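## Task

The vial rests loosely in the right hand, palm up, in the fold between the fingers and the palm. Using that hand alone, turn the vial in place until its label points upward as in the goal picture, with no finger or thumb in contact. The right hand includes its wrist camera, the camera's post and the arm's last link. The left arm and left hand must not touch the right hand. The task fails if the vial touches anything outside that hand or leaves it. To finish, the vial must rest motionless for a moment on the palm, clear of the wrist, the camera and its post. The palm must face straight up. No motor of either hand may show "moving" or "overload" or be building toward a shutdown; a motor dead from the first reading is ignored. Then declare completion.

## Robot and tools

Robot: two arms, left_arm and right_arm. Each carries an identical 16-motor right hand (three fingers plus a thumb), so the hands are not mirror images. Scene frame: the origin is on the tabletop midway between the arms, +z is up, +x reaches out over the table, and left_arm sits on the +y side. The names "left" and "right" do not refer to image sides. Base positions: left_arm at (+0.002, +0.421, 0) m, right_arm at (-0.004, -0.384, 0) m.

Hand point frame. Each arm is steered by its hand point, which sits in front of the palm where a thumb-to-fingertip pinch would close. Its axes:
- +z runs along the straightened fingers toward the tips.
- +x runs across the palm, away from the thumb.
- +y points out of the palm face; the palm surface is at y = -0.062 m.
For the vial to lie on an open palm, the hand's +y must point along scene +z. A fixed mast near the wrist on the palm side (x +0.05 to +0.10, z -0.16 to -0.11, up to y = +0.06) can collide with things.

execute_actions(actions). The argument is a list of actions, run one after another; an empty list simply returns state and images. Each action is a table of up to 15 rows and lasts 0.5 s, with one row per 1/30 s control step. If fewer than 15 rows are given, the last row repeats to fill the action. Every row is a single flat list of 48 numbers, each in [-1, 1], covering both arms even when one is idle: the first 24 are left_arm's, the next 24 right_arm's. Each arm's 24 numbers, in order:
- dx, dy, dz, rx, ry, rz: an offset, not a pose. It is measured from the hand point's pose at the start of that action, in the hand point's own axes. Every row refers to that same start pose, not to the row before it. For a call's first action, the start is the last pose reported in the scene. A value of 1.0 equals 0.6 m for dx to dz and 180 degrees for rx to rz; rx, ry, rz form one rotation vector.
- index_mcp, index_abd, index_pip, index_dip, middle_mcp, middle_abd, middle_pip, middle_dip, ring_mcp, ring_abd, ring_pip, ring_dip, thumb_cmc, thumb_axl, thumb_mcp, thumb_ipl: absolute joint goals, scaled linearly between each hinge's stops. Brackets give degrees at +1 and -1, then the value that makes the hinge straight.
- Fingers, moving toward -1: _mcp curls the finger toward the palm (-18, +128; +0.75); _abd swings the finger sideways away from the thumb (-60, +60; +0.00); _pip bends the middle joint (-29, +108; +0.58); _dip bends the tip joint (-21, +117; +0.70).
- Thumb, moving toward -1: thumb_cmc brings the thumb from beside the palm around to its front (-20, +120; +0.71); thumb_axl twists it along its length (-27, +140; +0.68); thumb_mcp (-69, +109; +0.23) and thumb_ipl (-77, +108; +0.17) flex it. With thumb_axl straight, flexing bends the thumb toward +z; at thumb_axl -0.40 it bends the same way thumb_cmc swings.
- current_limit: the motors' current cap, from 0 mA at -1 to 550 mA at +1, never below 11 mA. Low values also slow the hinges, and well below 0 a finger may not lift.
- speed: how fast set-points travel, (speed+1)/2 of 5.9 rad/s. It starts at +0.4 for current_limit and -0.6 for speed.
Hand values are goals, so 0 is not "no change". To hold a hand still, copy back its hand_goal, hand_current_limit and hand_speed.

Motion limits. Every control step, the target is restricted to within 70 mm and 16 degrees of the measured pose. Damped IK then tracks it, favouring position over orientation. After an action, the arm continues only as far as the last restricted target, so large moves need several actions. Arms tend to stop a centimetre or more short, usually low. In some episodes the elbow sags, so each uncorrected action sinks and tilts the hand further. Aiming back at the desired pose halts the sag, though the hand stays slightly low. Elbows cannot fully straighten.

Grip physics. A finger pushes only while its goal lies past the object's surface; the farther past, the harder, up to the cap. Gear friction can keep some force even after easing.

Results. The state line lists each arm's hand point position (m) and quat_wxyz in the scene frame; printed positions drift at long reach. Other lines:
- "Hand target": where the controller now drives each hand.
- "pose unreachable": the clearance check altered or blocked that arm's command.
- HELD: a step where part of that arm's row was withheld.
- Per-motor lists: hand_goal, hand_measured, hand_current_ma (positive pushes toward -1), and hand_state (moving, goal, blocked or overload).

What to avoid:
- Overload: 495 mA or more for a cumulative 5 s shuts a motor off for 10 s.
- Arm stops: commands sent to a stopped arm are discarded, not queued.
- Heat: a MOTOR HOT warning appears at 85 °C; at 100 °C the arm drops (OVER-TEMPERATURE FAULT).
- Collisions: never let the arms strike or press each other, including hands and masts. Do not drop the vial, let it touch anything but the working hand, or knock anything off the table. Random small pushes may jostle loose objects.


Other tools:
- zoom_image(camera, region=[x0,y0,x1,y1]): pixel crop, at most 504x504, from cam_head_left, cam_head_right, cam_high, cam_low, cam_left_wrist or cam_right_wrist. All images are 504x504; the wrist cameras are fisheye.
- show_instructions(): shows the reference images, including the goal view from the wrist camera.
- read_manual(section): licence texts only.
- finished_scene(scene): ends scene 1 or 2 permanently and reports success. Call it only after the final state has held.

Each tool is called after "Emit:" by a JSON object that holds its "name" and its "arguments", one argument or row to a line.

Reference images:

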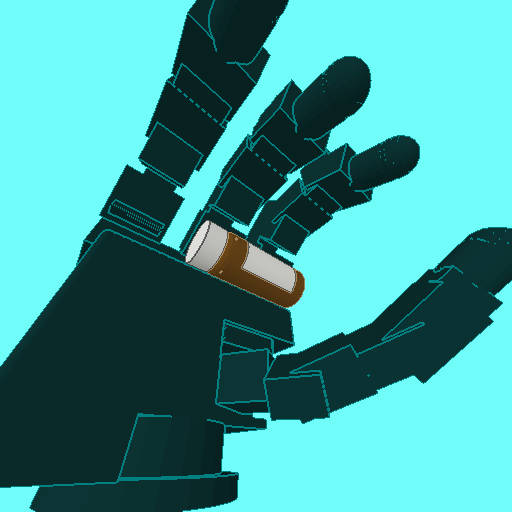

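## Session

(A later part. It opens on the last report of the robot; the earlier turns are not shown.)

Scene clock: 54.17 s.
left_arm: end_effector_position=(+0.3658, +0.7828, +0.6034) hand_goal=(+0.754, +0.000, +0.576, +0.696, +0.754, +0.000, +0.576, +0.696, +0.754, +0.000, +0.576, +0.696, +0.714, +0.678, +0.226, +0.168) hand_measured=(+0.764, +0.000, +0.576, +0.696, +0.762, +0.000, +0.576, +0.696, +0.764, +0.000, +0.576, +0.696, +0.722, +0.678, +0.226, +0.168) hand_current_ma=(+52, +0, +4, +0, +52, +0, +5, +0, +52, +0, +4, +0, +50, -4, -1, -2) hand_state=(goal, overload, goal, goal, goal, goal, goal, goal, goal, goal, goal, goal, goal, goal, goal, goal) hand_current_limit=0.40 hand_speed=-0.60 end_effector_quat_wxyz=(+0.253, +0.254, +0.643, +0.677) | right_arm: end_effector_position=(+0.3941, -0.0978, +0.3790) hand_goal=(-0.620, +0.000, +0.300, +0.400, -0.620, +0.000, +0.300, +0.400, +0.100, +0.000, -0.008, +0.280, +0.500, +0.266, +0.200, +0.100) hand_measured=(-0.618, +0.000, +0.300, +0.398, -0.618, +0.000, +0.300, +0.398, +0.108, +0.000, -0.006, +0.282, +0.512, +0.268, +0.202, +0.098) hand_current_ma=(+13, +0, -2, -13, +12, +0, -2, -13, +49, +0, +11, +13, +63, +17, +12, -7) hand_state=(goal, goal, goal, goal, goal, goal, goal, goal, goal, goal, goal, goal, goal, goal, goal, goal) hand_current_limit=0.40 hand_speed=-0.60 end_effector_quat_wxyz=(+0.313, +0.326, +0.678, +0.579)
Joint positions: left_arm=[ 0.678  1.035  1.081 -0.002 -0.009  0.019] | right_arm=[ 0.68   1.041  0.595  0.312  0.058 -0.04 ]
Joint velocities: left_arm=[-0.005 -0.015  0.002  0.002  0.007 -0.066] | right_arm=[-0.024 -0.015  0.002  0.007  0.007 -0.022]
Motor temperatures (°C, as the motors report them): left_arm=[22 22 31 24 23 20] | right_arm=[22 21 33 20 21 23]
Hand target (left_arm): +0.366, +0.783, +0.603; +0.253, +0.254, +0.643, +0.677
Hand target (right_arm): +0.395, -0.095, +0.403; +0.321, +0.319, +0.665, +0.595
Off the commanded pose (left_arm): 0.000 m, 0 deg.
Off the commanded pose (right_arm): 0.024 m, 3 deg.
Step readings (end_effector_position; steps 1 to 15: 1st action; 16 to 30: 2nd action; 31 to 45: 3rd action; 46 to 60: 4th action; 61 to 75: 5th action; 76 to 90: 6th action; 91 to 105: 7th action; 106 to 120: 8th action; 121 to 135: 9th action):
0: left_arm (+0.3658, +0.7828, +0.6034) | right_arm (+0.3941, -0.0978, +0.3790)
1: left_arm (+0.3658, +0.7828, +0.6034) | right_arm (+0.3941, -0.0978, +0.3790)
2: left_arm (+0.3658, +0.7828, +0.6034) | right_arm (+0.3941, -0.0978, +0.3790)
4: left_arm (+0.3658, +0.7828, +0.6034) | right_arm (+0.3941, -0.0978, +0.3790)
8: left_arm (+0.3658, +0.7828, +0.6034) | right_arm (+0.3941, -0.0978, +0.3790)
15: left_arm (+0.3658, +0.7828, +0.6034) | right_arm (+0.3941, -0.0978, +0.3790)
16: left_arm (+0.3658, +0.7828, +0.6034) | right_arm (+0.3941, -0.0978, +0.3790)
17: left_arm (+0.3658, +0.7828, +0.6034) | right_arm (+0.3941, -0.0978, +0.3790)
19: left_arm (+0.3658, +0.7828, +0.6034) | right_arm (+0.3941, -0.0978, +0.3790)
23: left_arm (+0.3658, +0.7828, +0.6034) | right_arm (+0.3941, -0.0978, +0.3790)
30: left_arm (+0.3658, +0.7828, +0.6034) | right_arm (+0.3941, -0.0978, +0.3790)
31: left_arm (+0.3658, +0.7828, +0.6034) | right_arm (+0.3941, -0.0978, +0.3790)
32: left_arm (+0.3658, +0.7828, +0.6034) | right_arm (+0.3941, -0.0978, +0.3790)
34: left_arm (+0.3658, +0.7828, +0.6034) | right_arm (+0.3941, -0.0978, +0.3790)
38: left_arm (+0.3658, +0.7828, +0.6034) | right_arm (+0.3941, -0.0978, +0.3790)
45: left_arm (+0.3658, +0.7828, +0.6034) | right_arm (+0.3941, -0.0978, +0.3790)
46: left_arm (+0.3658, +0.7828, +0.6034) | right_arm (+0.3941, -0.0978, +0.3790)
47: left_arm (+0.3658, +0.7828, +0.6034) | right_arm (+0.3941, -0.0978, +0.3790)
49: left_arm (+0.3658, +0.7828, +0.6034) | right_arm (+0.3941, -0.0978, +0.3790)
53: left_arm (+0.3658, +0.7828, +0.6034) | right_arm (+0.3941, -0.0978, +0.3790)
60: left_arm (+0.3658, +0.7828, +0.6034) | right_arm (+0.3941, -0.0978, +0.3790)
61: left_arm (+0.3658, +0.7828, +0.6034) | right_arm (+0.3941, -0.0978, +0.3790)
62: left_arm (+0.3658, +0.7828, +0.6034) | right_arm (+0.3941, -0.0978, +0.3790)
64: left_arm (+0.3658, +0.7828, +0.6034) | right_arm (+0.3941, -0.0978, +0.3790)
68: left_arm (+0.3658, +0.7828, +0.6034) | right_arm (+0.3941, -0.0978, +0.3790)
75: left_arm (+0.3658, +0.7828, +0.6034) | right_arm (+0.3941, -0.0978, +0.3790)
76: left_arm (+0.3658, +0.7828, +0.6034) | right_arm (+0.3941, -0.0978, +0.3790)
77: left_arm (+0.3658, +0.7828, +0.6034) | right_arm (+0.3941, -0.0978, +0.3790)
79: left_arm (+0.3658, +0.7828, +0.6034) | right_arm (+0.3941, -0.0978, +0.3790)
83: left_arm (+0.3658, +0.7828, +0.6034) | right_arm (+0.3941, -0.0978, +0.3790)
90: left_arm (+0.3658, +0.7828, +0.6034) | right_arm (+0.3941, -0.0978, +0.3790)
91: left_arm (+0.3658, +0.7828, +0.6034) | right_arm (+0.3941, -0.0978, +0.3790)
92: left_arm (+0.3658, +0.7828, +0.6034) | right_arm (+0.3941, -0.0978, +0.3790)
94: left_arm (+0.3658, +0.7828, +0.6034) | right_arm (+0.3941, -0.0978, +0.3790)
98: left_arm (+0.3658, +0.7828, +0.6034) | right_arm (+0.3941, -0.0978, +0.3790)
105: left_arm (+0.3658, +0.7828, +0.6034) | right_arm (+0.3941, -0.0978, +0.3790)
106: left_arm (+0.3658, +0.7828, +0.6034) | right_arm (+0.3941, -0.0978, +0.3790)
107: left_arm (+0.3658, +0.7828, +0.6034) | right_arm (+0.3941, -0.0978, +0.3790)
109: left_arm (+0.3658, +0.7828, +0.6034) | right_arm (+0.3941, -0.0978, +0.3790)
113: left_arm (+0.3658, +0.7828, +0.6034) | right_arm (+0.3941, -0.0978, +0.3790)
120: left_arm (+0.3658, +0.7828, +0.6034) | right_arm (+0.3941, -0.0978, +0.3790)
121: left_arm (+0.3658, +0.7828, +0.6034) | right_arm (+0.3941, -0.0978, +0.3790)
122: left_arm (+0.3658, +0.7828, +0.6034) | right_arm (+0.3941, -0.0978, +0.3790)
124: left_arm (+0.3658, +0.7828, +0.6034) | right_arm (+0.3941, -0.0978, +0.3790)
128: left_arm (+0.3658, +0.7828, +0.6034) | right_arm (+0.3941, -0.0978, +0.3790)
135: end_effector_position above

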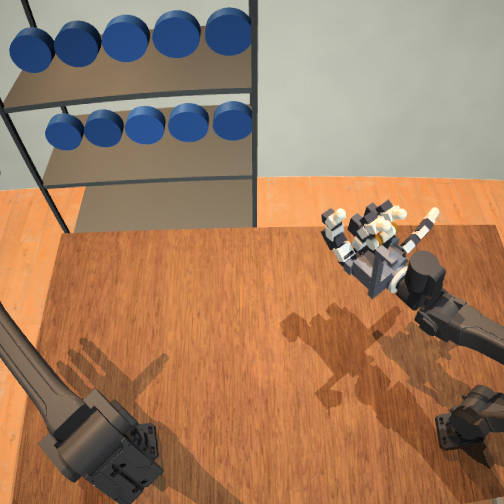

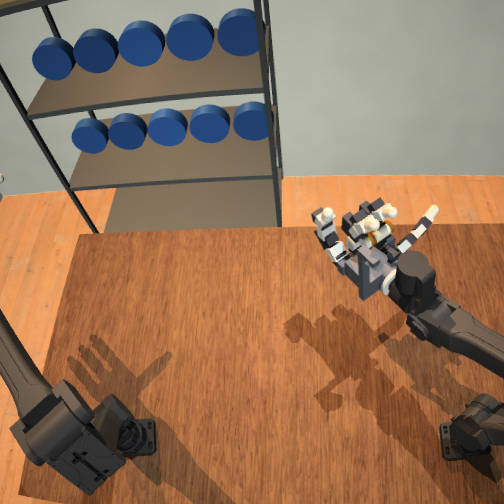

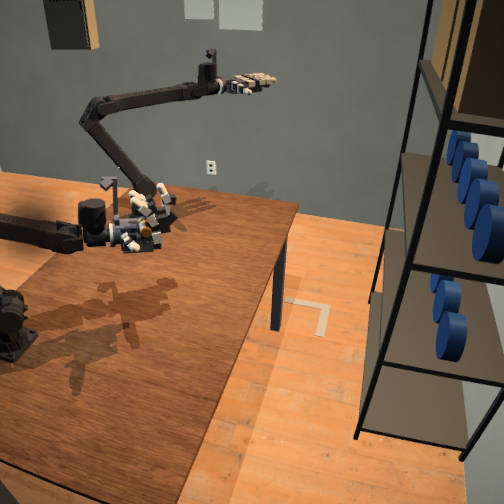

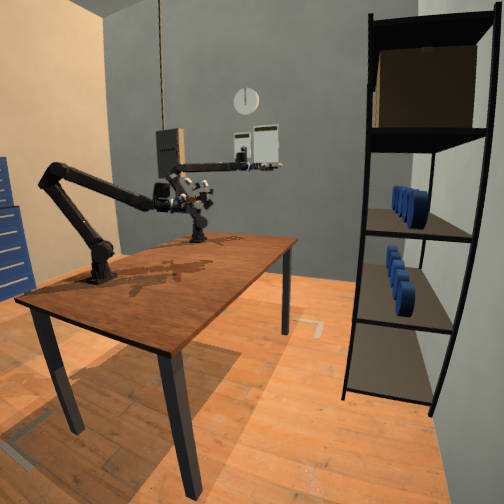

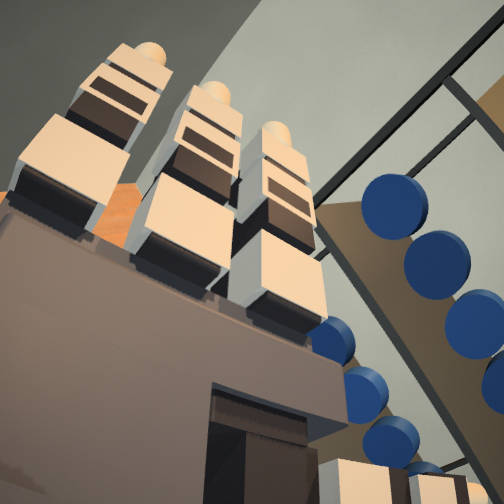

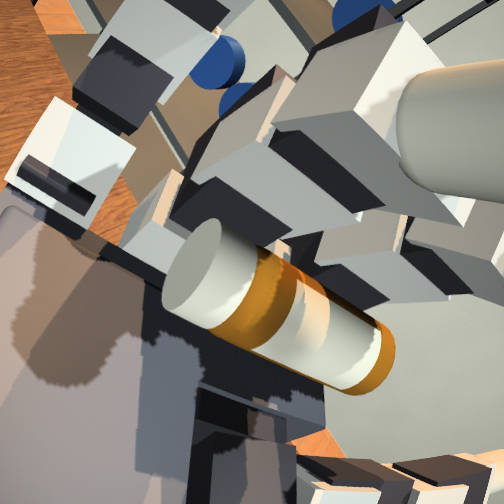

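Emit:
{"name": "execute_actions", "arguments": {
  "actions": [
    [[0,0,0,0,0,0,0.754,0,0.576,0.696,0.754,0,0.576,0.696,0.754,0,0.576,0.696,0.714,0.678,0.226,0.168,0.4,-0.6, 0,0.04,0,-0.015,0,0,-0.8,0,0.3,0.4,-0.8,0,0.3,0.4,0.1,0,-0.008,0.28,0.5,0.266,0.2,0.1,0.4,-0.6]],
    [[0,0,0,0,0,0,0.754,0,0.576,0.696,0.754,0,0.576,0.696,0.754,0,0.576,0.696,0.714,0.678,0.226,0.168,0.4,-0.6, 0,0.04,0,-0.015,0,0,0,0,0.3,0.4,0,0,0.3,0.4,0.1,0,-0.008,0.28,0.5,0.266,0.2,0.1,0.6,0.3]],
    [[0,0,0,0,0,0,0.754,0,0.576,0.696,0.754,0,0.576,0.696,0.754,0,0.576,0.696,0.714,0.678,0.226,0.168,0.4,-0.6, 0,0.04,0,-0.015,0,0,0,0,0.3,0.4,0,0,0.3,0.4,0.1,0,-0.008,0.28,0.5,0.266,0.2,0.1,0.6,0.3]],
    [[0,0,0,0,0,0,0.754,0,0.576,0.696,0.754,0,0.576,0.696,0.754,0,0.576,0.696,0.714,0.678,0.226,0.168,0.4,-0.6, 0,0.04,0,-0.015,0,0,-0.5,0,0.3,0.4,-0.5,0,0.3,0.4,0.1,0,-0.008,0.28,0.5,0.266,0.2,0.1,0.4,-0.3]],
    [[0,0,0,0,0,0,0.754,0,0.576,0.696,0.754,0,0.576,0.696,0.754,0,0.576,0.696,0.714,0.678,0.226,0.168,0.4,-0.6, 0,0.04,0,-0.015,0,0,-0.8,0,0.3,0.4,-0.8,0,0.3,0.4,0.1,0,-0.008,0.28,0.5,0.266,0.2,0.1,0.4,-0.5]],
    [[0,0,0,0,0,0,0.754,0,0.576,0.696,0.754,0,0.576,0.696,0.754,0,0.576,0.696,0.714,0.678,0.226,0.168,0.4,-0.6, 0,0.04,0,-0.015,0,0,0,0,0.3,0.4,0,0,0.3,0.4,0.1,0,-0.008,0.28,0.5,0.266,0.2,0.1,0.6,0.3]],
    [[0,0,0,0,0,0,0.754,0,0.576,0.696,0.754,0,0.576,0.696,0.754,0,0.576,0.696,0.714,0.678,0.226,0.168,0.4,-0.6, 0,0.04,0,-0.015,0,0,0,0,0.3,0.4,0,0,0.3,0.4,0.1,0,-0.008,0.28,0.5,0.266,0.2,0.1,0.6,0.3]],
    [[0,0,0,0,0,0,0.754,0,0.576,0.696,0.754,0,0.576,0.696,0.754,0,0.576,0.696,0.714,0.678,0.226,0.168,0.4,-0.6, 0,0.04,0,-0.015,0,0,-0.5,0,0.3,0.4,-0.5,0,0.3,0.4,0.1,0,-0.008,0.28,0.5,0.266,0.2,0.1,0.4,-0.3]],
    [[0,0,0,0,0,0,0.754,0,0.576,0.696,0.754,0,0.576,0.696,0.754,0,0.576,0.696,0.714,0.678,0.226,0.168,0.4,-0.6, 0,0.04,0,-0.015,0,0,-0.8,0,0.3,0.4,-0.8,0,0.3,0.4,0.1,0,-0.008,0.28,0.5,0.266,0.2,0.1,0.4,-0.5]],
    [[0,0,0,0,0,0,0.754,0,0.576,0.696,0.754,0,0.576,0.696,0.754,0,0.576,0.696,0.714,0.678,0.226,0.168,0.4,-0.6, 0,0.04,0,-0.015,0,0,0,0,0.3,0.4,0,0,0.3,0.4,0.1,0,-0.008,0.28,0.5,0.266,0.2,0.1,0.6,0.3]],
    [[0,0,0,0,0,0,0.754,0,0.576,0.696,0.754,0,0.576,0.696,0.754,0,0.576,0.696,0.714,0.678,0.226,0.168,0.4,-0.6, 0,0.04,0,-0.015,0,0,0,0,0.3,0.4,0,0,0.3,0.4,0.1,0,-0.008,0.28,0.5,0.266,0.2,0.1,0.6,0.3]],
    [[0,0,0,0,0,0,0.754,0,0.576,0.696,0.754,0,0.576,0.696,0.754,0,0.576,0.696,0.714,0.678,0.226,0.168,0.4,-0.6, 0,0.04,0,-0.015,0,0,-0.5,0,0.3,0.4,-0.5,0,0.3,0.4,0.1,0,-0.008,0.28,0.5,0.266,0.2,0.1,0.4,-0.3]],
    [[0,0,0,0,0,0,0.754,0,0.576,0.696,0.754,0,0.576,0.696,0.754,0,0.576,0.696,0.714,0.678,0.226,0.168,0.4,-0.6, 0,0.04,0,-0.015,0,0,-0.8,0,0.3,0.4,-0.8,0,0.3,0.4,0.1,0,-0.008,0.28,0.5,0.266,0.2,0.1,0.4,-0.5]],
    [[0,0,0,0,0,0,0.754,0,0.576,0.696,0.754,0,0.576,0.696,0.754,0,0.576,0.696,0.714,0.678,0.226,0.168,0.4,-0.6, 0,0.04,0,-0.015,0,0,0,0,0.3,0.4,0,0,0.3,0.4,0.1,0,-0.008,0.28,0.5,0.266,0.2,0.1,0.6,0.3]],
    [[0,0,0,0,0,0,0.754,0,0.576,0.696,0.754,0,0.576,0.696,0.754,0,0.576,0.696,0.714,0.678,0.226,0.168,0.4,-0.6, 0,0.04,0,-0.015,0,0,0,0,0.3,0.4,0,0,0.3,0.4,0.1,0,-0.008,0.28,0.5,0.266,0.2,0.1,0.6,0.3]],
    [[0,0,0,0,0,0,0.754,0,0.576,0.696,0.754,0,0.576,0.696,0.754,0,0.576,0.696,0.714,0.678,0.226,0.168,0.4,-0.6, 0,0.04,0,-0.015,0,0,-0.5,0,0.3,0.4,-0.5,0,0.3,0.4,0.1,0,-0.008,0.28,0.5,0.266,0.2,0.1,0.4,-0.3]],
    [[0,0,0,0,0,0,0.754,0,0.576,0.696,0.754,0,0.576,0.696,0.754,0,0.576,0.696,0.714,0.678,0.226,0.168,0.4,-0.6, 0,0.04,0,-0.015,0,0,-0.62,0,0.3,0.4,-0.62,0,0.3,0.4,0.1,0,-0.008,0.28,0.5,0.266,0.2,0.1,0.4,-0.6]]
  ]
}}

Scene clock: 64.07 s.
left_arm: end_effector_position=(+0.3658, +0.7828, +0.6034) hand_goal=(+0.754, +0.000, +0.576, +0.696, +0.754, +0.000, +0.576, +0.696, +0.754, +0.000, +0.576, +0.696, +0.714, +0.678, +0.226, +0.168) hand_measured=(+0.764, +0.000, +0.576, +0.696, +0.762, +0.000, +0.576, +0.696, +0.764, +0.000, +0.576, +0.696, +0.722, +0.678, +0.226, +0.168) hand_current_ma=(+52, +0, +4, +0, +52, +0, +5, +0, +52, +0, +4, +0, +50, -4, -1, -2) hand_state=(goal, overload, goal, goal, goal, goal, goal, goal, goal, goal, goal, goal, goal, goal, goal, goal) hand_current_limit=0.40 hand_speed=-0.60 end_effector_quat_wxyz=(+0.253, +0.254, +0.643, +0.677) | right_arm: end_effector_position=(+0.3941, -0.0978, +0.3790) hand_goal=(-0.620, +0.000, +0.300, +0.400, -0.620, +0.000, +0.300, +0.400, +0.100, +0.000, -0.008, +0.280, +0.500, +0.266, +0.200, +0.100) hand_measured=(-0.618, +0.000, +0.300, +0.398, -0.618, +0.000, +0.300, +0.398, +0.108, +0.000, -0.006, +0.282, +0.512, +0.268, +0.202, +0.098) hand_current_ma=(+13, +0, -3, -12, +12, +0, -2, -13, +49, +0, +11, +13, +63, +17, +12, -7) hand_state=(goal, goal, goal, goal, goal, goal, goal, goal, goal, goal, goal, goal, goal, goal, goal, goal) hand_current_limit=0.40 hand_speed=-0.60 end_effector_quat_wxyz=(+0.313, +0.326, +0.678, +0.579)
Joint positions: left_arm=[ 0.678  1.035  1.081 -0.002 -0.009  0.019] | right_arm=[ 0.68   1.041  0.595  0.312  0.058 -0.04 ]
Joint velocities: left_arm=[-0.015 -0.005  0.002  0.002 -0.066 -0.022] | right_arm=[-0.015 -0.005 -0.002 -0.012 -0.037 -0.022]
Motor temperatures (°C, as the motors report them): left_arm=[22 22 31 24 23 20] | right_arm=[22 21 34 20 21 23]
Hand target (left_arm): +0.366, +0.783, +0.603; +0.253, +0.254, +0.643, +0.677
Hand target (right_arm): +0.395, -0.095, +0.403; +0.321, +0.319, +0.665, +0.595
Off the commanded pose (left_arm): 0.000 m, 0 deg.
Off the commanded pose (right_arm): 0.024 m, 3 deg.
Step readings (end_effector_position; steps 1 to 15: 1st action; 16 to 30: 2nd action; 31 to 45: 3rd action; 46 to 60: 4th action; 61 to 75: 5th action; 76 to 90: 6th action; 91 to 105: 7th action; 106 to 120: 8th action; 121 to 135: 9th action; 136 to 150: 10th action; 151 to 165: 11th action; 166 to 180: 12th action; 181 to 195: 13th action):
0: left_arm (+0.3658, +0.7828, +0.6034) | right_arm (+0.3941, -0.0978, +0.3790)
1: left_arm (+0.3658, +0.7828, +0.6034) | right_arm (+0.3941, -0.0978, +0.3790)
2: left_arm (+0.3658, +0.7828, +0.6034) | right_arm (+0.3941, -0.0978, +0.3790)
4: left_arm (+0.3658, +0.7828, +0.6034) | right_arm (+0.3941, -0.0978, +0.3790)
8: left_arm (+0.3658, +0.7828, +0.6034) | right_arm (+0.3941, -0.0978, +0.3790)
15: left_arm (+0.3658, +0.7828, +0.6034) | right_arm (+0.3941, -0.0978, +0.3790)
16: left_arm (+0.3658, +0.7828, +0.6034) | right_arm (+0.3941, -0.0978, +0.3790)
17: left_arm (+0.3658, +0.7828, +0.6034) | right_arm (+0.3941, -0.0978, +0.3790)
19: left_arm (+0.3658, +0.7828, +0.6034) | right_arm (+0.3941, -0.0978, +0.3790)
23: left_arm (+0.3658, +0.7828, +0.6034) | right_arm (+0.3941, -0.0978, +0.3790)
30: left_arm (+0.3658, +0.7828, +0.6034) | right_arm (+0.3941, -0.0978, +0.3790)
31: left_arm (+0.3658, +0.7828, +0.6034) | right_arm (+0.3941, -0.0978, +0.3790)
32: left_arm (+0.3658, +0.7828, +0.6034) | right_arm (+0.3941, -0.0978, +0.3790)
34: left_arm (+0.3658, +0.7828, +0.6034) | right_arm (+0.3941, -0.0978, +0.3790)
38: left_arm (+0.3658, +0.7828, +0.6034) | right_arm (+0.3941, -0.0978, +0.3790)
45: left_arm (+0.3658, +0.7828, +0.6034) | right_arm (+0.3941, -0.0978, +0.3790)
46: left_arm (+0.3658, +0.7828, +0.6034) | right_arm (+0.3941, -0.0978, +0.3790)
47: left_arm (+0.3658, +0.7828, +0.6034) | right_arm (+0.3941, -0.0978, +0.3790)
49: left_arm (+0.3658, +0.7828, +0.6034) | right_arm (+0.3941, -0.0978, +0.3790)
53: left_arm (+0.3658, +0.7828, +0.6034) | right_arm (+0.3941, -0.0978, +0.3790)
60: left_arm (+0.3658, +0.7828, +0.6034) | right_arm (+0.3941, -0.0978, +0.3790)
61: left_arm (+0.3658, +0.7828, +0.6034) | right_arm (+0.3941, -0.0978, +0.3790)
62: left_arm (+0.3658, +0.7828, +0.6034) | right_arm (+0.3941, -0.0978, +0.3790)
64: left_arm (+0.3658, +0.7828, +0.6034) | right_arm (+0.3941, -0.0978, +0.3790)
68: left_arm (+0.3658, +0.7828, +0.6034) | right_arm (+0.3941, -0.0978, +0.3790)
75: left_arm (+0.3658, +0.7828, +0.6034) | right_arm (+0.3941, -0.0978, +0.3790)
76: left_arm (+0.3658, +0.7828, +0.6034) | right_arm (+0.3941, -0.0978, +0.3790)
77: left_arm (+0.3658, +0.7828, +0.6034) | right_arm (+0.3941, -0.0978, +0.3790)
79: left_arm (+0.3658, +0.7828, +0.6034) | right_arm (+0.3941, -0.0978, +0.3790)
83: left_arm (+0.3658, +0.7828, +0.6034) | right_arm (+0.3941, -0.0978, +0.3790)
90: left_arm (+0.3658, +0.7828, +0.6034) | right_arm (+0.3941, -0.0978, +0.3790)
91: left_arm (+0.3658, +0.7828, +0.6034) | right_arm (+0.3941, -0.0978, +0.3790)
92: left_arm (+0.3658, +0.7828, +0.6034) | right_arm (+0.3941, -0.0978, +0.3790)
94: left_arm (+0.3658, +0.7828, +0.6034) | right_arm (+0.3941, -0.0978, +0.3790)
98: left_arm (+0.3658, +0.7828, +0.6034) | right_arm (+0.3941, -0.0978, +0.3790)
105: left_arm (+0.3658, +0.7828, +0.6034) | right_arm (+0.3941, -0.0978, +0.3790)
106: left_arm (+0.3658, +0.7828, +0.6034) | right_arm (+0.3941, -0.0978, +0.3790)
107: left_arm (+0.3658, +0.7828, +0.6034) | right_arm (+0.3941, -0.0978, +0.3790)
109: left_arm (+0.3658, +0.7828, +0.6034) | right_arm (+0.3941, -0.0978, +0.3790)
113: left_arm (+0.3658, +0.7828, +0.6034) | right_arm (+0.3941, -0.0978, +0.3790)
120: left_arm (+0.3658, +0.7828, +0.6034) | right_arm (+0.3941, -0.0978, +0.3790)
121: left_arm (+0.3658, +0.7828, +0.6034) | right_arm (+0.3941, -0.0978, +0.3790)
122: left_arm (+0.3658, +0.7828, +0.6034) | right_arm (+0.3941, -0.0978, +0.3790)
124: left_arm (+0.3658, +0.7828, +0.6034) | right_arm (+0.3941, -0.0978, +0.3790)
128: left_arm (+0.3658, +0.7828, +0.6034) | right_arm (+0.3941, -0.0978, +0.3790)
135: left_arm (+0.3658, +0.7828, +0.6034) | right_arm (+0.3941, -0.0978, +0.3790)
136: left_arm (+0.3658, +0.7828, +0.6034) | right_arm (+0.3941, -0.0978, +0.3790)
137: left_arm (+0.3658, +0.7828, +0.6034) | right_arm (+0.3941, -0.0978, +0.3790)
139: left_arm (+0.3658, +0.7828, +0.6034) | right_arm (+0.3941, -0.0978, +0.3790)
143: left_arm (+0.3658, +0.7828, +0.6034) | right_arm (+0.3941, -0.0978, +0.3790)
150: left_arm (+0.3658, +0.7828, +0.6034) | right_arm (+0.3941, -0.0978, +0.3790)
151: left_arm (+0.3658, +0.7828, +0.6034) | right_arm (+0.3941, -0.0978, +0.3790)
152: left_arm (+0.3658, +0.7828, +0.6034) | right_arm (+0.3941, -0.0978, +0.3790)
154: left_arm (+0.3658, +0.7828, +0.6034) | right_arm (+0.3941, -0.0978, +0.3790)
158: left_arm (+0.3658, +0.7828, +0.6034) | right_arm (+0.3941, -0.0978, +0.3790)
165: left_arm (+0.3658, +0.7828, +0.6034) | right_arm (+0.3941, -0.0978, +0.3790)
166: left_arm (+0.3658, +0.7828, +0.6034) | right_arm (+0.3941, -0.0978, +0.3790)
167: left_arm (+0.3658, +0.7828, +0.6034) | right_arm (+0.3941, -0.0978, +0.3790)
169: left_arm (+0.3658, +0.7828, +0.6034) | right_arm (+0.3941, -0.0978, +0.3790)
173: left_arm (+0.3658, +0.7828, +0.6034) | right_arm (+0.3941, -0.0978, +0.3790)
180: left_arm (+0.3658, +0.7828, +0.6034) | right_arm (+0.3941, -0.0978, +0.3790)
181: left_arm (+0.3658, +0.7828, +0.6034) | right_arm (+0.3941, -0.0978, +0.3790)
182: left_arm (+0.3658, +0.7828, +0.6034) | right_arm (+0.3941, -0.0978, +0.3790)
184: left_arm (+0.3658, +0.7828, +0.6034) | right_arm (+0.3941, -0.0978, +0.3790)
Lines left out of this list: 22.

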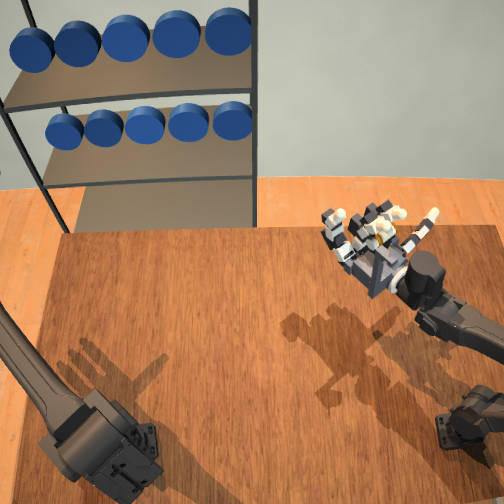

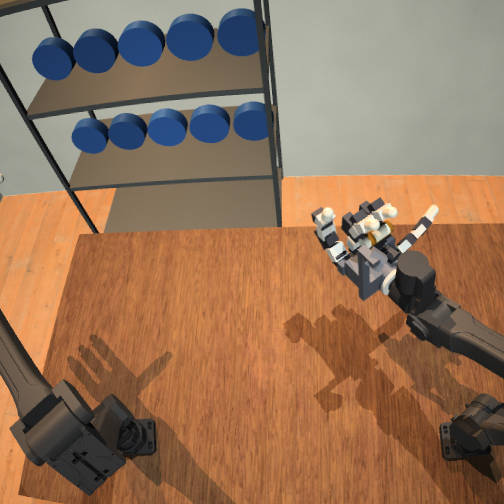

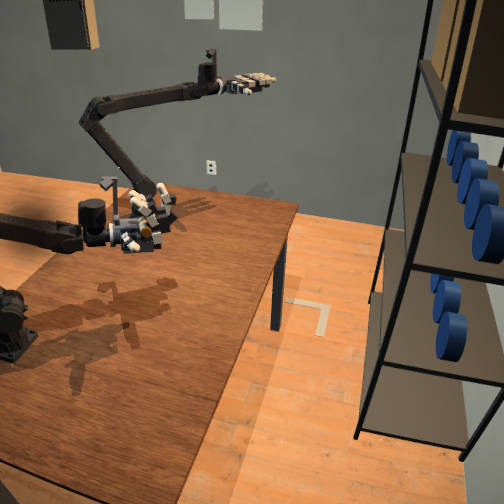

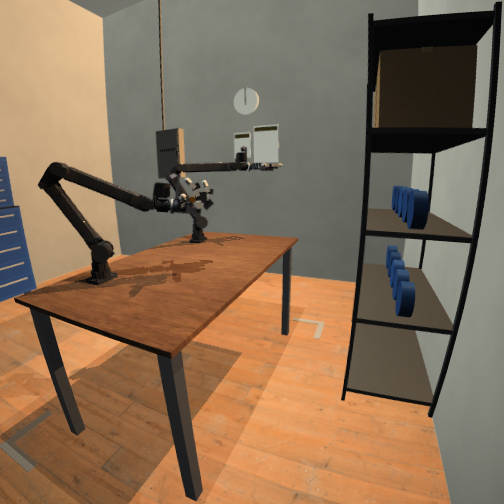

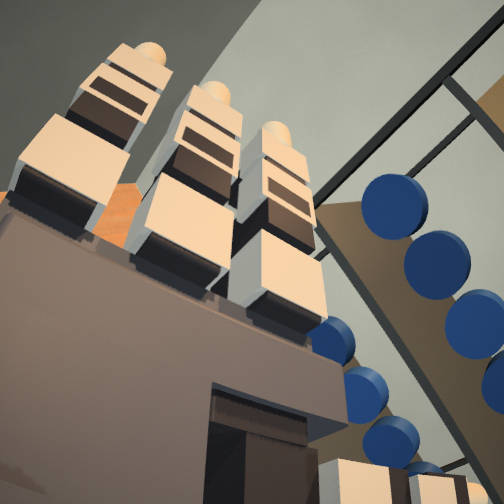

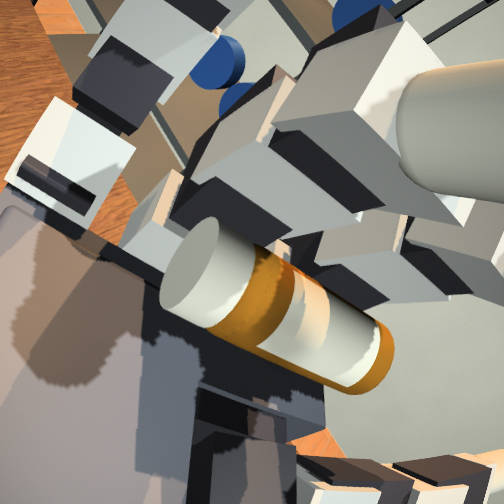

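Emit:
{"name": "execute_actions", "arguments": {
  "actions": [
    [[0,0,0,0,0,0,0.754,0,0.576,0.696,0.754,0,0.576,0.696,0.754,0,0.576,0.696,0.714,0.678,0.226,0.168,0.4,-0.6, 0,0.04,0,-0.035,0,0.018,-0.62,0,0.3,0.4,-0.62,0,0.3,0.4,0.1,0,-0.008,0.28,0.5,0.266,0.2,0.1,0.4,-0.6]],
    [[0,0,0,0,0,0,0.754,0,0.576,0.696,0.754,0,0.576,0.696,0.754,0,0.576,0.696,0.714,0.678,0.226,0.168,0.4,-0.6, 0,0.04,0,-0.03,0,0,-0.62,0,0.3,0.4,-0.62,0,0.3,0.4,0.1,0,-0.008,0.28,0.5,0.266,0.2,0.1,0.4,-0.6]]
  ]
}}

Scene clock: 65.27 s.
left_arm: end_effector_position=(+0.3658, +0.7828, +0.6034) hand_goal=(+0.754, +0.000, +0.576, +0.696, +0.754, +0.000, +0.576, +0.696, +0.754, +0.000, +0.576, +0.696, +0.714, +0.678, +0.226, +0.168) hand_measured=(+0.764, +0.000, +0.576, +0.696, +0.762, +0.000, +0.576, +0.696, +0.764, +0.000, +0.576, +0.696, +0.722, +0.678, +0.226, +0.168) hand_current_ma=(+52, +0, +4, +0, +52, +0, +5, +0, +52, +0, +4, +0, +50, -4, -1, -2) hand_state=(goal, overload, goal, goal, goal, goal, goal, goal, goal, goal, goal, goal, goal, goal, goal, goal) hand_current_limit=0.40 hand_speed=-0.60 end_effector_quat_wxyz=(+0.253, +0.254, +0.643, +0.677) | right_arm: end_effector_position=(+0.3930, -0.1011, +0.4025) hand_goal=(-0.620, +0.000, +0.300, +0.400, -0.620, +0.000, +0.300, +0.400, +0.100, +0.000, -0.008, +0.280, +0.500, +0.266, +0.200, +0.100) hand_measured=(-0.620, +0.000, +0.300, +0.398, -0.620, +0.000, +0.300, +0.398, +0.110, +0.000, -0.006, +0.282, +0.512, +0.268, +0.202, +0.098) hand_current_ma=(+3, +0, -3, -12, +3, +0, -2, -13, +52, +0, +11, +13, +63, +17, +12, -7) hand_state=(goal, goal, goal, goal, goal, goal, goal, goal, goal, goal, goal, goal, goal, goal, goal, goal) hand_current_limit=0.40 hand_speed=-0.60 end_effector_quat_wxyz=(+0.322, +0.323, +0.631, +0.628)
Joint positions: left_arm=[ 0.678  1.035  1.081 -0.002 -0.009  0.019] | right_arm=[ 0.686  1.076  0.592  0.48   0.067 -0.   ]
Joint velocities: left_arm=[ 0.005 -0.015  0.002  0.022 -0.037  0.066] | right_arm=[-0.015  0.005 -0.017 -0.007  0.022  0.051]
Motor temperatures (°C, as the motors report them): left_arm=[22 22 32 24 23 20] | right_arm=[22 21 34 20 21 23]
Hand target (left_arm): +0.366, +0.783, +0.603; +0.253, +0.254, +0.643, +0.677
Hand target (right_arm): +0.395, -0.099, +0.415; +0.329, +0.315, +0.620, +0.639
Off the commanded pose (left_arm): 0.000 m, 0 deg.
Off the commanded pose (right_arm): 0.013 m, 2 deg.
Step readings (end_effector_position; steps 1 to 15: 1st action; 16 to 30: 2nd action):
0: left_arm (+0.3658, +0.7828, +0.6034) | right_arm (+0.3941, -0.0978, +0.3790)
1: left_arm (+0.3658, +0.7828, +0.6034) | right_arm (+0.3940, -0.0984, +0.3808)
2: left_arm (+0.3658, +0.7828, +0.6034) | right_arm (+0.3940, -0.0990, +0.3841)
4: left_arm (+0.3658, +0.7828, +0.6034) | right_arm (+0.3941, -0.0995, +0.3895)
8: left_arm (+0.3658, +0.7828, +0.6034) | right_arm (+0.3943, -0.0992, +0.3913)
15: left_arm (+0.3658, +0.7828, +0.6034) | right_arm (+0.3949, -0.0996, +0.3908)
16: left_arm (+0.3658, +0.7828, +0.6034) | right_arm (+0.3945, -0.0999, +0.3926)
17: left_arm (+0.3658, +0.7828, +0.6034) | right_arm (+0.3941, -0.1002, +0.3954)
19: left_arm (+0.3658, +0.7828, +0.6034) | right_arm (+0.3933, -0.1009, +0.4002)
23: left_arm (+0.3658, +0.7828, +0.6034) | right_arm (+0.3926, -0.1014, +0.4031)
30: end_effector_position above

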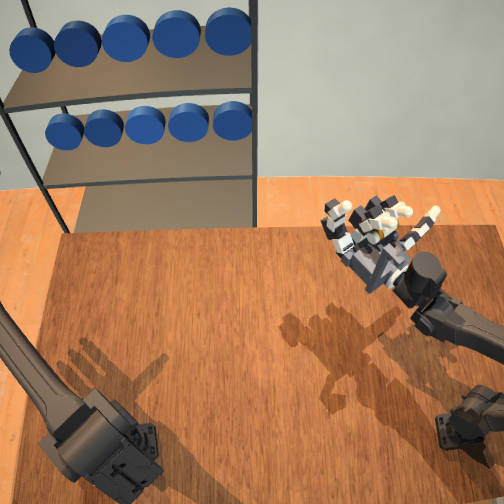

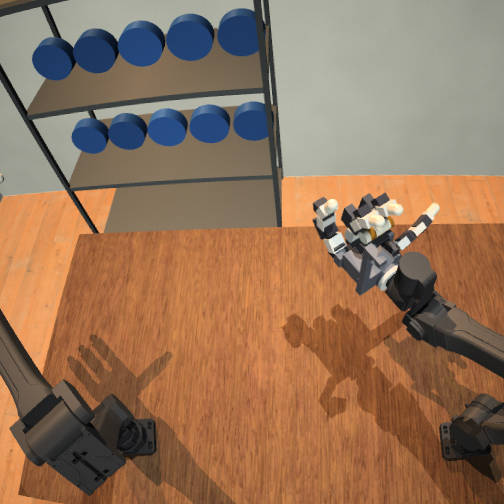

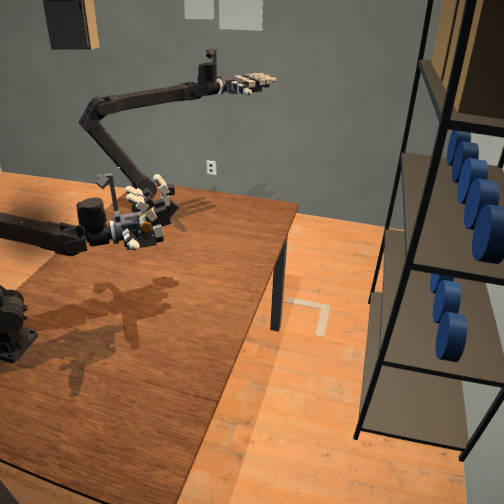

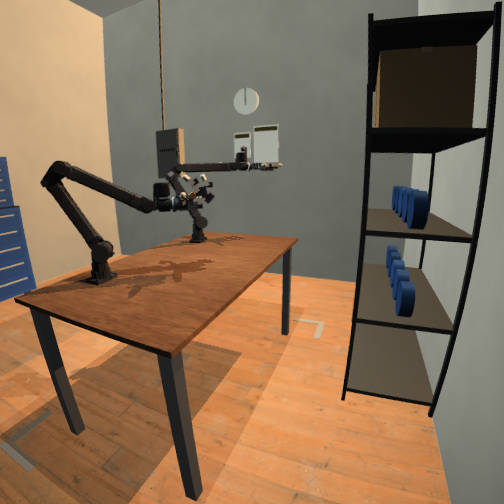

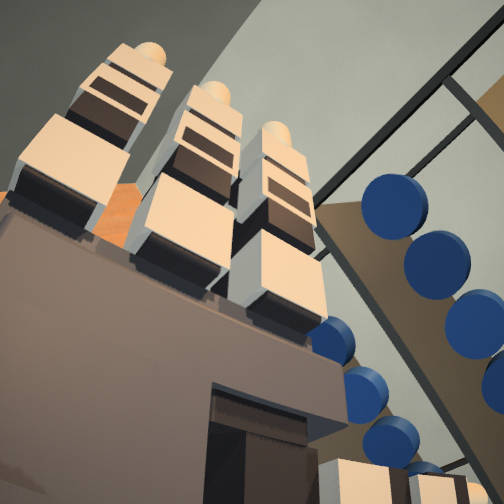

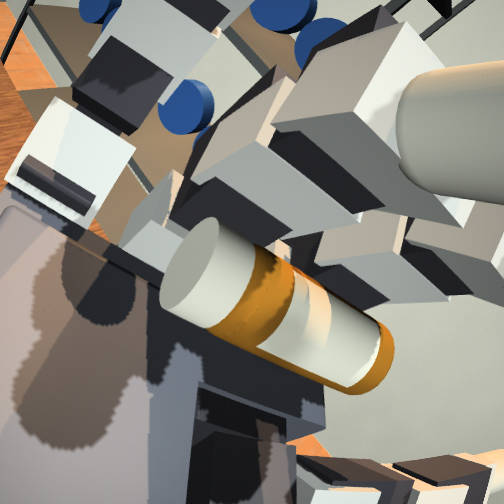

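Emit:
{"name": "execute_actions", "arguments": {
  "actions": [
    [[0,0,0,0,0,0,0.754,0,0.576,0.696,0.754,0,0.576,0.696,0.754,0,0.576,0.696,0.714,0.678,0.226,0.168,0.4,-0.6, 0,0.022,0,-0.009,0,0,-0.2,0,0.3,0.4,-0.2,0,0.3,0.4,0.1,0,-0.008,0.28,0.5,0.266,0.2,0.1,0.4,-0.5]],
    [[0,0,0,0,0,0,0.754,0,0.576,0.696,0.754,0,0.576,0.696,0.754,0,0.576,0.696,0.714,0.678,0.226,0.168,0.4,-0.6, 0,0.022,0,-0.009,0,0,-0.2,0,0.3,0.4,-0.2,0,0.3,0.4,0.1,0,-0.008,0.28,0.5,0.266,0.2,0.1,0.4,-0.5]],
    [[0,0,0,0,0,0,0.754,0,0.576,0.696,0.754,0,0.576,0.696,0.754,0,0.576,0.696,0.714,0.678,0.226,0.168,0.4,-0.6, 0,0.022,0,-0.009,0,0,-0.2,0,0.3,0.4,-0.2,0,0.3,0.4,0.1,0,-0.008,0.28,0.5,0.266,0.2,0.1,0.4,-0.5]]
  ]
}}

Scene clock: 67.03 s.
left_arm: end_effector_position=(+0.3658, +0.7828, +0.6034) hand_goal=(+0.754, +0.000, +0.576, +0.696, +0.754, +0.000, +0.576, +0.696, +0.754, +0.000, +0.576, +0.696, +0.714, +0.678, +0.226, +0.168) hand_measured=(+0.764, +0.000, +0.576, +0.696, +0.762, +0.000, +0.576, +0.696, +0.764, +0.000, +0.576, +0.696, +0.722, +0.678, +0.226, +0.168) hand_current_ma=(+52, +0, +4, +0, +52, +0, +5, +0, +52, +0, +4, +0, +50, -4, -1, -2) hand_state=(goal, overload, goal, goal, goal, goal, goal, goal, goal, goal, goal, goal, goal, goal, goal, goal) hand_current_limit=0.40 hand_speed=-0.60 end_effector_quat_wxyz=(+0.253, +0.254, +0.643, +0.677) | right_arm: end_effector_position=(+0.3930, -0.1011, +0.4025) hand_goal=(-0.200, +0.000, +0.300, +0.400, -0.200, +0.000, +0.300, +0.400, +0.100, +0.000, -0.008, +0.280, +0.500, +0.266, +0.200, +0.100) hand_measured=(-0.198, +0.000, +0.300, +0.398, -0.198, +0.000, +0.300, +0.398, +0.110, +0.000, -0.006, +0.282, +0.512, +0.268, +0.202, +0.098) hand_current_ma=(+11, +0, -3, -12, +11, +0, -2, -13, +52, +0, +11, +13, +63, +17, +12, -7) hand_state=(goal, goal, goal, goal, goal, goal, goal, goal, goal, goal, goal, goal, goal, goal, goal, goal) hand_current_limit=0.40 hand_speed=-0.50 end_effector_quat_wxyz=(+0.322, +0.323, +0.631, +0.628)
Joint positions: left_arm=[ 0.678  1.035  1.081 -0.002 -0.009  0.019] | right_arm=[ 0.686  1.076  0.592  0.48   0.067 -0.   ]
Joint velocities: left_arm=[-0.015  0.005  0.007 -0.007  0.051  0.051] | right_arm=[ 0.005 -0.005 -0.012 -0.007 -0.007  0.007]
Motor temperatures (°C, as the motors report them): left_arm=[22 22 32 24 23 20] | right_arm=[22 21 34 20 21 23]
Hand target (left_arm): +0.366, +0.783, +0.603; +0.253, +0.254, +0.643, +0.677
Hand target (right_arm): +0.393, -0.101, +0.416; +0.326, +0.318, +0.622, +0.637
Off the commanded pose (left_arm): 0.000 m, 0 deg.
Off the commanded pose (right_arm): 0.013 m, 2 deg.
Step readings (end_effector_position; steps 1 to 15: 1st action; 16 to 30: 2nd action; 31 to 45: 3rd action):
0: left_arm (+0.3658, +0.7828, +0.6034) | right_arm (+0.3930, -0.1011, +0.4025)
1: left_arm (+0.3658, +0.7828, +0.6034) | right_arm (+0.3930, -0.1011, +0.4025)
2: left_arm (+0.3658, +0.7828, +0.6034) | right_arm (+0.3930, -0.1011, +0.4025)
4: left_arm (+0.3658, +0.7828, +0.6034) | right_arm (+0.3930, -0.1011, +0.4025)
8: left_arm (+0.3658, +0.7828, +0.6034) | right_arm (+0.3930, -0.1011, +0.4025)
15: left_arm (+0.3658, +0.7828, +0.6034) | right_arm (+0.3930, -0.1011, +0.4025)
16: left_arm (+0.3658, +0.7828, +0.6034) | right_arm (+0.3930, -0.1011, +0.4025)
17: left_arm (+0.3658, +0.7828, +0.6034) | right_arm (+0.3930, -0.1011, +0.4025)
19: left_arm (+0.3658, +0.7828, +0.6034) | right_arm (+0.3930, -0.1011, +0.4025)
23: left_arm (+0.3658, +0.7828, +0.6034) | right_arm (+0.3930, -0.1011, +0.4025)
30: left_arm (+0.3658, +0.7828, +0.6034) | right_arm (+0.3930, -0.1011, +0.4025)
31: left_arm (+0.3658, +0.7828, +0.6034) | right_arm (+0.3930, -0.1011, +0.4025)
32: left_arm (+0.3658, +0.7828, +0.6034) | right_arm (+0.3930, -0.1011, +0.4025)
34: left_arm (+0.3658, +0.7828, +0.6034) | right_arm (+0.3930, -0.1011, +0.4025)
38: left_arm (+0.3658, +0.7828, +0.6034) | right_arm (+0.3930, -0.1011, +0.4025)
45: end_effector_position above

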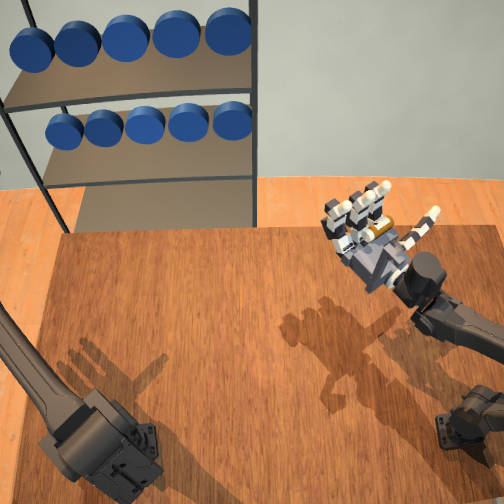

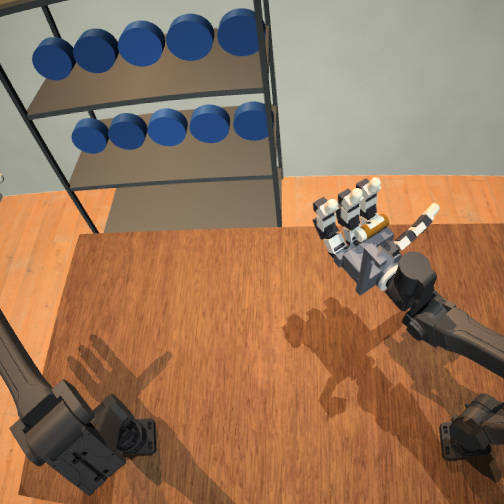

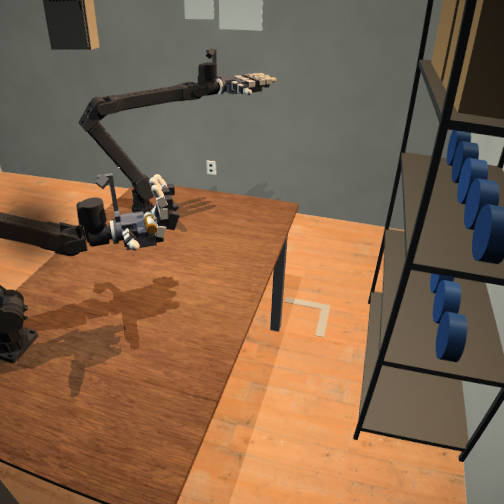

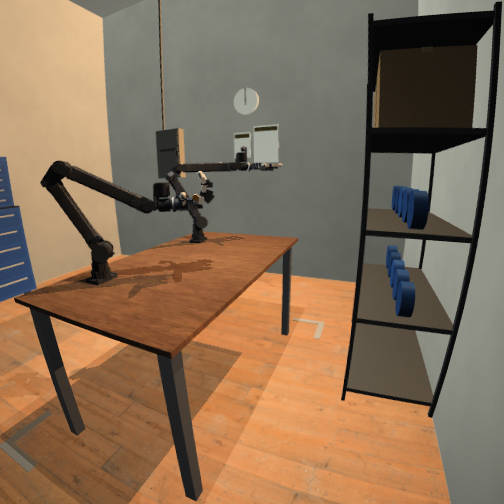

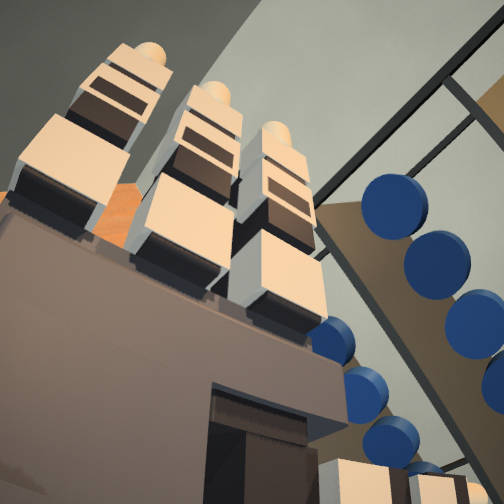

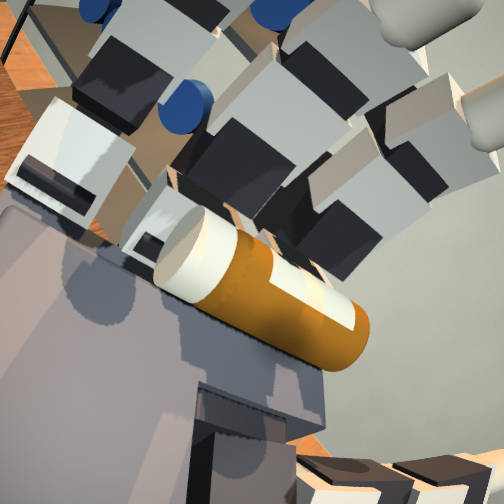

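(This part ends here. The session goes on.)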